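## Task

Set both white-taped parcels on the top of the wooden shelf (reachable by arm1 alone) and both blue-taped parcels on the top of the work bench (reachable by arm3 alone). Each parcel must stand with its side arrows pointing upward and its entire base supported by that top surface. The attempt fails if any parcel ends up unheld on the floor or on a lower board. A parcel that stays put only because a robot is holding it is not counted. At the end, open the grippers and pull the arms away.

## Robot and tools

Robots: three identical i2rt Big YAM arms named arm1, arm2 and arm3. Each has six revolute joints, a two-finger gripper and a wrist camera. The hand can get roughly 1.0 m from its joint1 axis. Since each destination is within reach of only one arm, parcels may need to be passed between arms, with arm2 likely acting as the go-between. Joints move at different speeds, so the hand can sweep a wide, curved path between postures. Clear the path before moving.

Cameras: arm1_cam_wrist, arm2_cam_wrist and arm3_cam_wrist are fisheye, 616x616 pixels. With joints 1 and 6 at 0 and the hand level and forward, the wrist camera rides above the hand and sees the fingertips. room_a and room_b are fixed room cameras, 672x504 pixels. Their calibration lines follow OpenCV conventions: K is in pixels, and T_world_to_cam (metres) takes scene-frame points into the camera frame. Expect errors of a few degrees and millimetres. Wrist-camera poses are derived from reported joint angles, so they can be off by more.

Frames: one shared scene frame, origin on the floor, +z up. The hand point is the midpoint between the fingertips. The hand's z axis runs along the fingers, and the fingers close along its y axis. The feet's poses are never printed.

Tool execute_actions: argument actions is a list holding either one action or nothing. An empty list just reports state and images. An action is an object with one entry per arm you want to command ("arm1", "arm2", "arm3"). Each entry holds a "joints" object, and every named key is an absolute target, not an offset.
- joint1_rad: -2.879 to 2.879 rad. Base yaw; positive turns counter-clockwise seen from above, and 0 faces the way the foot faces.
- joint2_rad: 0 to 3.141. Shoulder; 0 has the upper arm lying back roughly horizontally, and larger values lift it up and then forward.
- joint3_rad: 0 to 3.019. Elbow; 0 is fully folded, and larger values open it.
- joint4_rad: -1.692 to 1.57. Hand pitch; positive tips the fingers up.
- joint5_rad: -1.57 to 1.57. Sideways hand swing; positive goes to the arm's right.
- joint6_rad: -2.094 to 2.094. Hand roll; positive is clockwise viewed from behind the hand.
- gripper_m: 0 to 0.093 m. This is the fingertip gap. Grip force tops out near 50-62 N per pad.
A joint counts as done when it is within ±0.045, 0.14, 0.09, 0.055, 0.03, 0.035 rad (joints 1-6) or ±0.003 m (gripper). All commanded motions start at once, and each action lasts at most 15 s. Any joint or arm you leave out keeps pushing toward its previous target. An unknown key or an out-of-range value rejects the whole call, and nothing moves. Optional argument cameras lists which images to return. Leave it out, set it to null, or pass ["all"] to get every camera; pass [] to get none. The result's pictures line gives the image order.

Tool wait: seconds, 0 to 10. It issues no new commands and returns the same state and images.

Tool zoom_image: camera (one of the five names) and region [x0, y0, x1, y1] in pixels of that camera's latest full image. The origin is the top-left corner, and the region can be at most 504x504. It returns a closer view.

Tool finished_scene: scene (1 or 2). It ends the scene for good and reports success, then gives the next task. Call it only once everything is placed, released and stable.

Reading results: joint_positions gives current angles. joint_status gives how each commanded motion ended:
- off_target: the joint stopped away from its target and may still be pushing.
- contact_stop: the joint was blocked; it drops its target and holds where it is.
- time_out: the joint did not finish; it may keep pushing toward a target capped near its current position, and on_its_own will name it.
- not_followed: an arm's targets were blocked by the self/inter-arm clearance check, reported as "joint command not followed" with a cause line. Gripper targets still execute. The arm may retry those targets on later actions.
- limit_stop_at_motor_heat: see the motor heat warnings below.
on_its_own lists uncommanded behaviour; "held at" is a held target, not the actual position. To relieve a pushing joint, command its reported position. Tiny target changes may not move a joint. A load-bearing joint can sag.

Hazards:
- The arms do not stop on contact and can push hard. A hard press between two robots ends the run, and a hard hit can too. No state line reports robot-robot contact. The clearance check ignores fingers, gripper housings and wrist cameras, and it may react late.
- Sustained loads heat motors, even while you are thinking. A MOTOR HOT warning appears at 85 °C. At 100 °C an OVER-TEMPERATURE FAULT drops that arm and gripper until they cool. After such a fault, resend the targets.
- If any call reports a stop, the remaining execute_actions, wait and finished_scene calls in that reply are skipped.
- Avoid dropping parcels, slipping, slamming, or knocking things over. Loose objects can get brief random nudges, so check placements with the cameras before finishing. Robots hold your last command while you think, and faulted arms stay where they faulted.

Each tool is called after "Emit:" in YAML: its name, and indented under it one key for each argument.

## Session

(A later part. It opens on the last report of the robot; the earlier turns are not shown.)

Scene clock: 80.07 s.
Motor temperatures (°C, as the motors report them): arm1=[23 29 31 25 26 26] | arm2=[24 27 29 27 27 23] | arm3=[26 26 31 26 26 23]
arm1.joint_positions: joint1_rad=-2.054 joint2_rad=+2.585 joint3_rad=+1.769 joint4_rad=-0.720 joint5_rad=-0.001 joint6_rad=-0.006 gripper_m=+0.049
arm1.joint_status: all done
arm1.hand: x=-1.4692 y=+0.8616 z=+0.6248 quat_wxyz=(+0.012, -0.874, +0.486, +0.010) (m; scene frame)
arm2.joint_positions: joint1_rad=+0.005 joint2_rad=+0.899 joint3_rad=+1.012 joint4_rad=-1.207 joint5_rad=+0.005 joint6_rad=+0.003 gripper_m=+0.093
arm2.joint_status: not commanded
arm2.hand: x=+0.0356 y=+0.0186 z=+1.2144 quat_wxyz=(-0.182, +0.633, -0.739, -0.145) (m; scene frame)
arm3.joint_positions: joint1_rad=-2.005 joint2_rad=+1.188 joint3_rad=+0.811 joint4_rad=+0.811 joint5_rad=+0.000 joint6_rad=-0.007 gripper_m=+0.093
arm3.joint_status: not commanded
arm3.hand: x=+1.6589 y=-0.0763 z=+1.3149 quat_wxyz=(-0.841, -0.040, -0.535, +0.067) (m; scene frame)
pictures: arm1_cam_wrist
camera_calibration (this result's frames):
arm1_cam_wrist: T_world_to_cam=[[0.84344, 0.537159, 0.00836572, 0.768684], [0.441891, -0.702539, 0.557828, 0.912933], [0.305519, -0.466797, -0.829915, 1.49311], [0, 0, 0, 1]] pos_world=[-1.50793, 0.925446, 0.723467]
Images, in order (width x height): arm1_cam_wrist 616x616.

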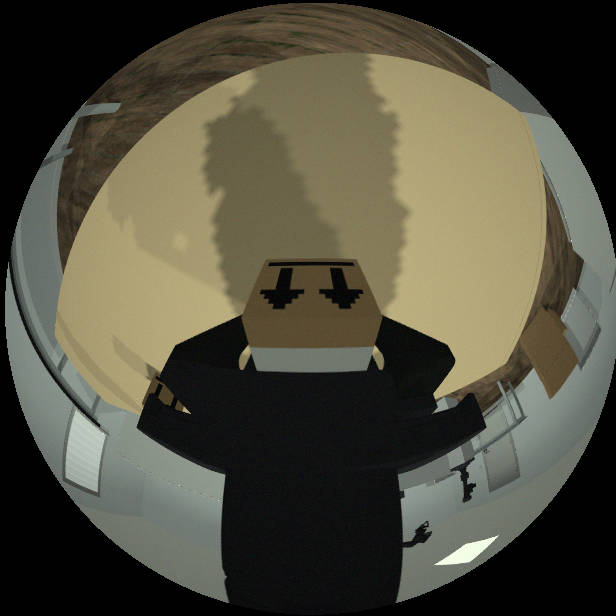

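Emit:
execute_actions:
  actions:
    - {"arm1":{"joints":{"joint2_rad":2.64}}}
  cameras: ["arm1_cam_wrist"]

Emit:
execute_actions:
  actions:
    - {"arm1":{"joints":{"gripper_m":0.093}}}
  cameras: ["arm1_cam_wrist"]

Emit:
execute_actions:
  actions:
    - {"arm1":{"joints":{"joint2_rad":2.2,"joint4_rad":-1.1}}}
  cameras: ["arm1_cam_wrist"]

Scene clock: 80.90 s.
Motor temperatures (°C, as the motors report them): arm1=[23 29 31 25 26 26] | arm2=[24 27 29 27 27 23] | arm3=[26 26 31 26 26 23]
arm1.joint_positions: joint1_rad=-2.054 joint2_rad=+2.585 joint3_rad=+1.769 joint4_rad=-0.720 joint5_rad=-0.001 joint6_rad=-0.006 gripper_m=+0.049
arm1.joint_status: all done
arm1.hand: x=-1.4692 y=+0.8615 z=+0.6246 quat_wxyz=(+0.012, -0.874, +0.486, +0.010) (m; scene frame)
arm2.joint_positions: joint1_rad=+0.005 joint2_rad=+0.899 joint3_rad=+1.012 joint4_rad=-1.207 joint5_rad=+0.005 joint6_rad=+0.003 gripper_m=+0.093
arm2.joint_status: not commanded
arm2.hand: x=+0.0356 y=+0.0186 z=+1.2144 quat_wxyz=(-0.182, +0.633, -0.739, -0.145) (m; scene frame)
arm3.joint_positions: joint1_rad=-2.005 joint2_rad=+1.188 joint3_rad=+0.811 joint4_rad=+0.811 joint5_rad=+0.000 joint6_rad=-0.007 gripper_m=+0.093
arm3.joint_status: not commanded
arm3.hand: x=+1.6589 y=-0.0763 z=+1.3149 quat_wxyz=(-0.841, -0.040, -0.535, +0.067) (m; scene frame)
pictures: arm1_cam_wrist
camera_calibration (this result's frames):
arm1_cam_wrist: T_world_to_cam=[[0.84344, 0.537158, 0.00835888, 0.768693], [0.441776, -0.702359, 0.558144, 0.912423], [0.305682, -0.467069, -0.829702, 1.49317], [0, 0, 0, 1]] pos_world=[-1.50787, 0.925355, 0.7232]
Images, in order (width x height): arm1_cam_wrist 616x616.

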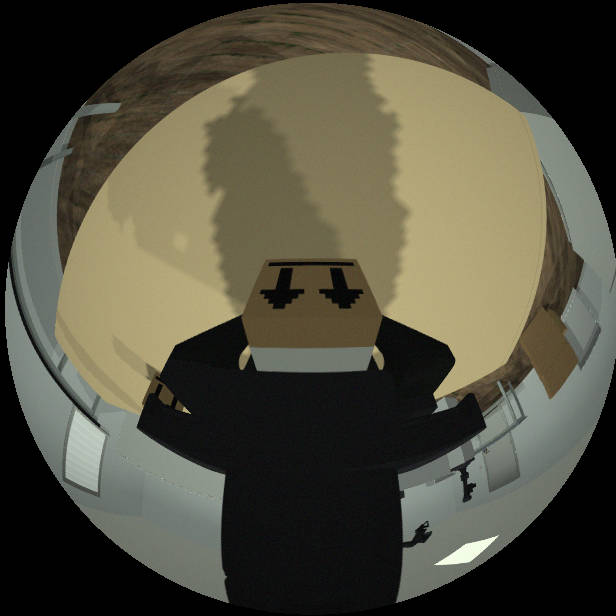

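Scene clock: 81.53 s.
Motor temperatures (°C, as the motors report them): arm1=[23 29 31 25 26 26] | arm2=[24 27 29 27 27 23] | arm3=[26 26 31 26 26 23]
arm1.joint_positions: joint1_rad=-2.054 joint2_rad=+2.586 joint3_rad=+1.770 joint4_rad=-0.719 joint5_rad=+0.002 joint6_rad=-0.006 gripper_m=+0.093
arm1.joint_status: all done
arm1.hand: x=-1.4687 y=+0.8625 z=+0.6244 quat_wxyz=(+0.014, -0.874, +0.486, +0.010) (m; scene frame)
arm2.joint_positions: joint1_rad=+0.005 joint2_rad=+0.899 joint3_rad=+1.012 joint4_rad=-1.207 joint5_rad=+0.005 joint6_rad=+0.003 gripper_m=+0.093
arm2.joint_status: not commanded
arm2.hand: x=+0.0356 y=+0.0186 z=+1.2144 quat_wxyz=(-0.182, +0.633, -0.739, -0.145) (m; scene frame)
arm3.joint_positions: joint1_rad=-2.005 joint2_rad=+1.188 joint3_rad=+0.811 joint4_rad=+0.811 joint5_rad=+0.000 joint6_rad=-0.007 gripper_m=+0.093
arm3.joint_status: not commanded
arm3.hand: x=+1.6589 y=-0.0763 z=+1.3149 quat_wxyz=(-0.841, -0.040, -0.535, +0.067) (m; scene frame)
pictures: arm1_cam_wrist
camera_calibration (this result's frames):
arm1_cam_wrist: T_world_to_cam=[[0.844072, 0.536116, 0.0110486, 0.767872], [0.440112, -0.704397, 0.55689, 0.913083], [0.30634, -0.465192, -0.830513, 1.49321], [0, 0, 0, 1]] pos_world=[-1.50743, 0.926135, 0.723164]
Images, in order (width x height): arm1_cam_wrist 616x616.

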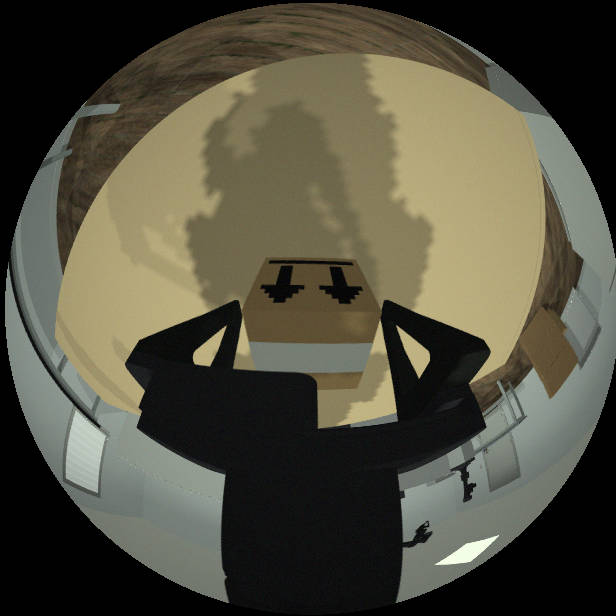

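Scene clock: 83.30 s.
Motor temperatures (°C, as the motors report them): arm1=[23 29 31 25 26 26] | arm2=[24 27 29 27 27 23] | arm3=[26 26 31 26 26 23]
arm1.joint_positions: joint1_rad=-2.054 joint2_rad=+2.206 joint3_rad=+1.785 joint4_rad=-1.092 joint5_rad=+0.001 joint6_rad=-0.006 gripper_m=+0.093
arm1.joint_status: all done
arm1.hand: x=-1.4794 y=+0.8739 z=+0.8690 quat_wxyz=(+0.019, -0.873, +0.486, +0.019) (m; scene frame)
arm2.joint_positions: joint1_rad=+0.005 joint2_rad=+0.899 joint3_rad=+1.012 joint4_rad=-1.207 joint5_rad=+0.005 joint6_rad=+0.003 gripper_m=+0.093
arm2.joint_status: not commanded
arm2.hand: x=+0.0356 y=+0.0186 z=+1.2144 quat_wxyz=(-0.182, +0.633, -0.739, -0.145) (m; scene frame)
arm3.joint_positions: joint1_rad=-2.005 joint2_rad=+1.188 joint3_rad=+0.811 joint4_rad=+0.811 joint5_rad=+0.000 joint6_rad=-0.007 gripper_m=+0.093
arm3.joint_status: not commanded
arm3.hand: x=+1.6589 y=-0.0763 z=+1.3149 quat_wxyz=(-0.841, -0.040, -0.535, +0.067) (m; scene frame)
pictures: arm1_cam_wrist
camera_calibration (this result's frames):
arm1_cam_wrist: T_world_to_cam=[[0.844045, 0.536159, 0.0110346, 0.768007], [0.446485, -0.713977, 0.539341, 0.822696], [0.297051, -0.450301, -0.842015, 1.6882], [0, 0, 0, 1]] pos_world=[-1.51704, 0.935813, 0.969306]
Images, in order (width x height): arm1_cam_wrist 616x616.

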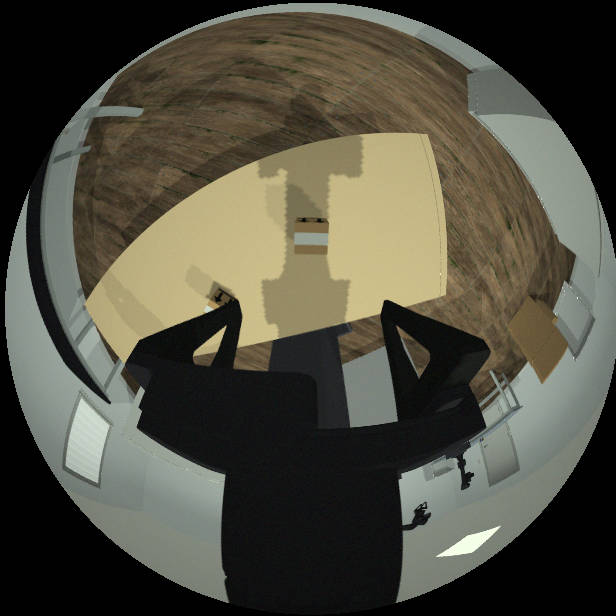

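Emit:
finished_scene:
  scene: 1

The scene is finished: the task was done.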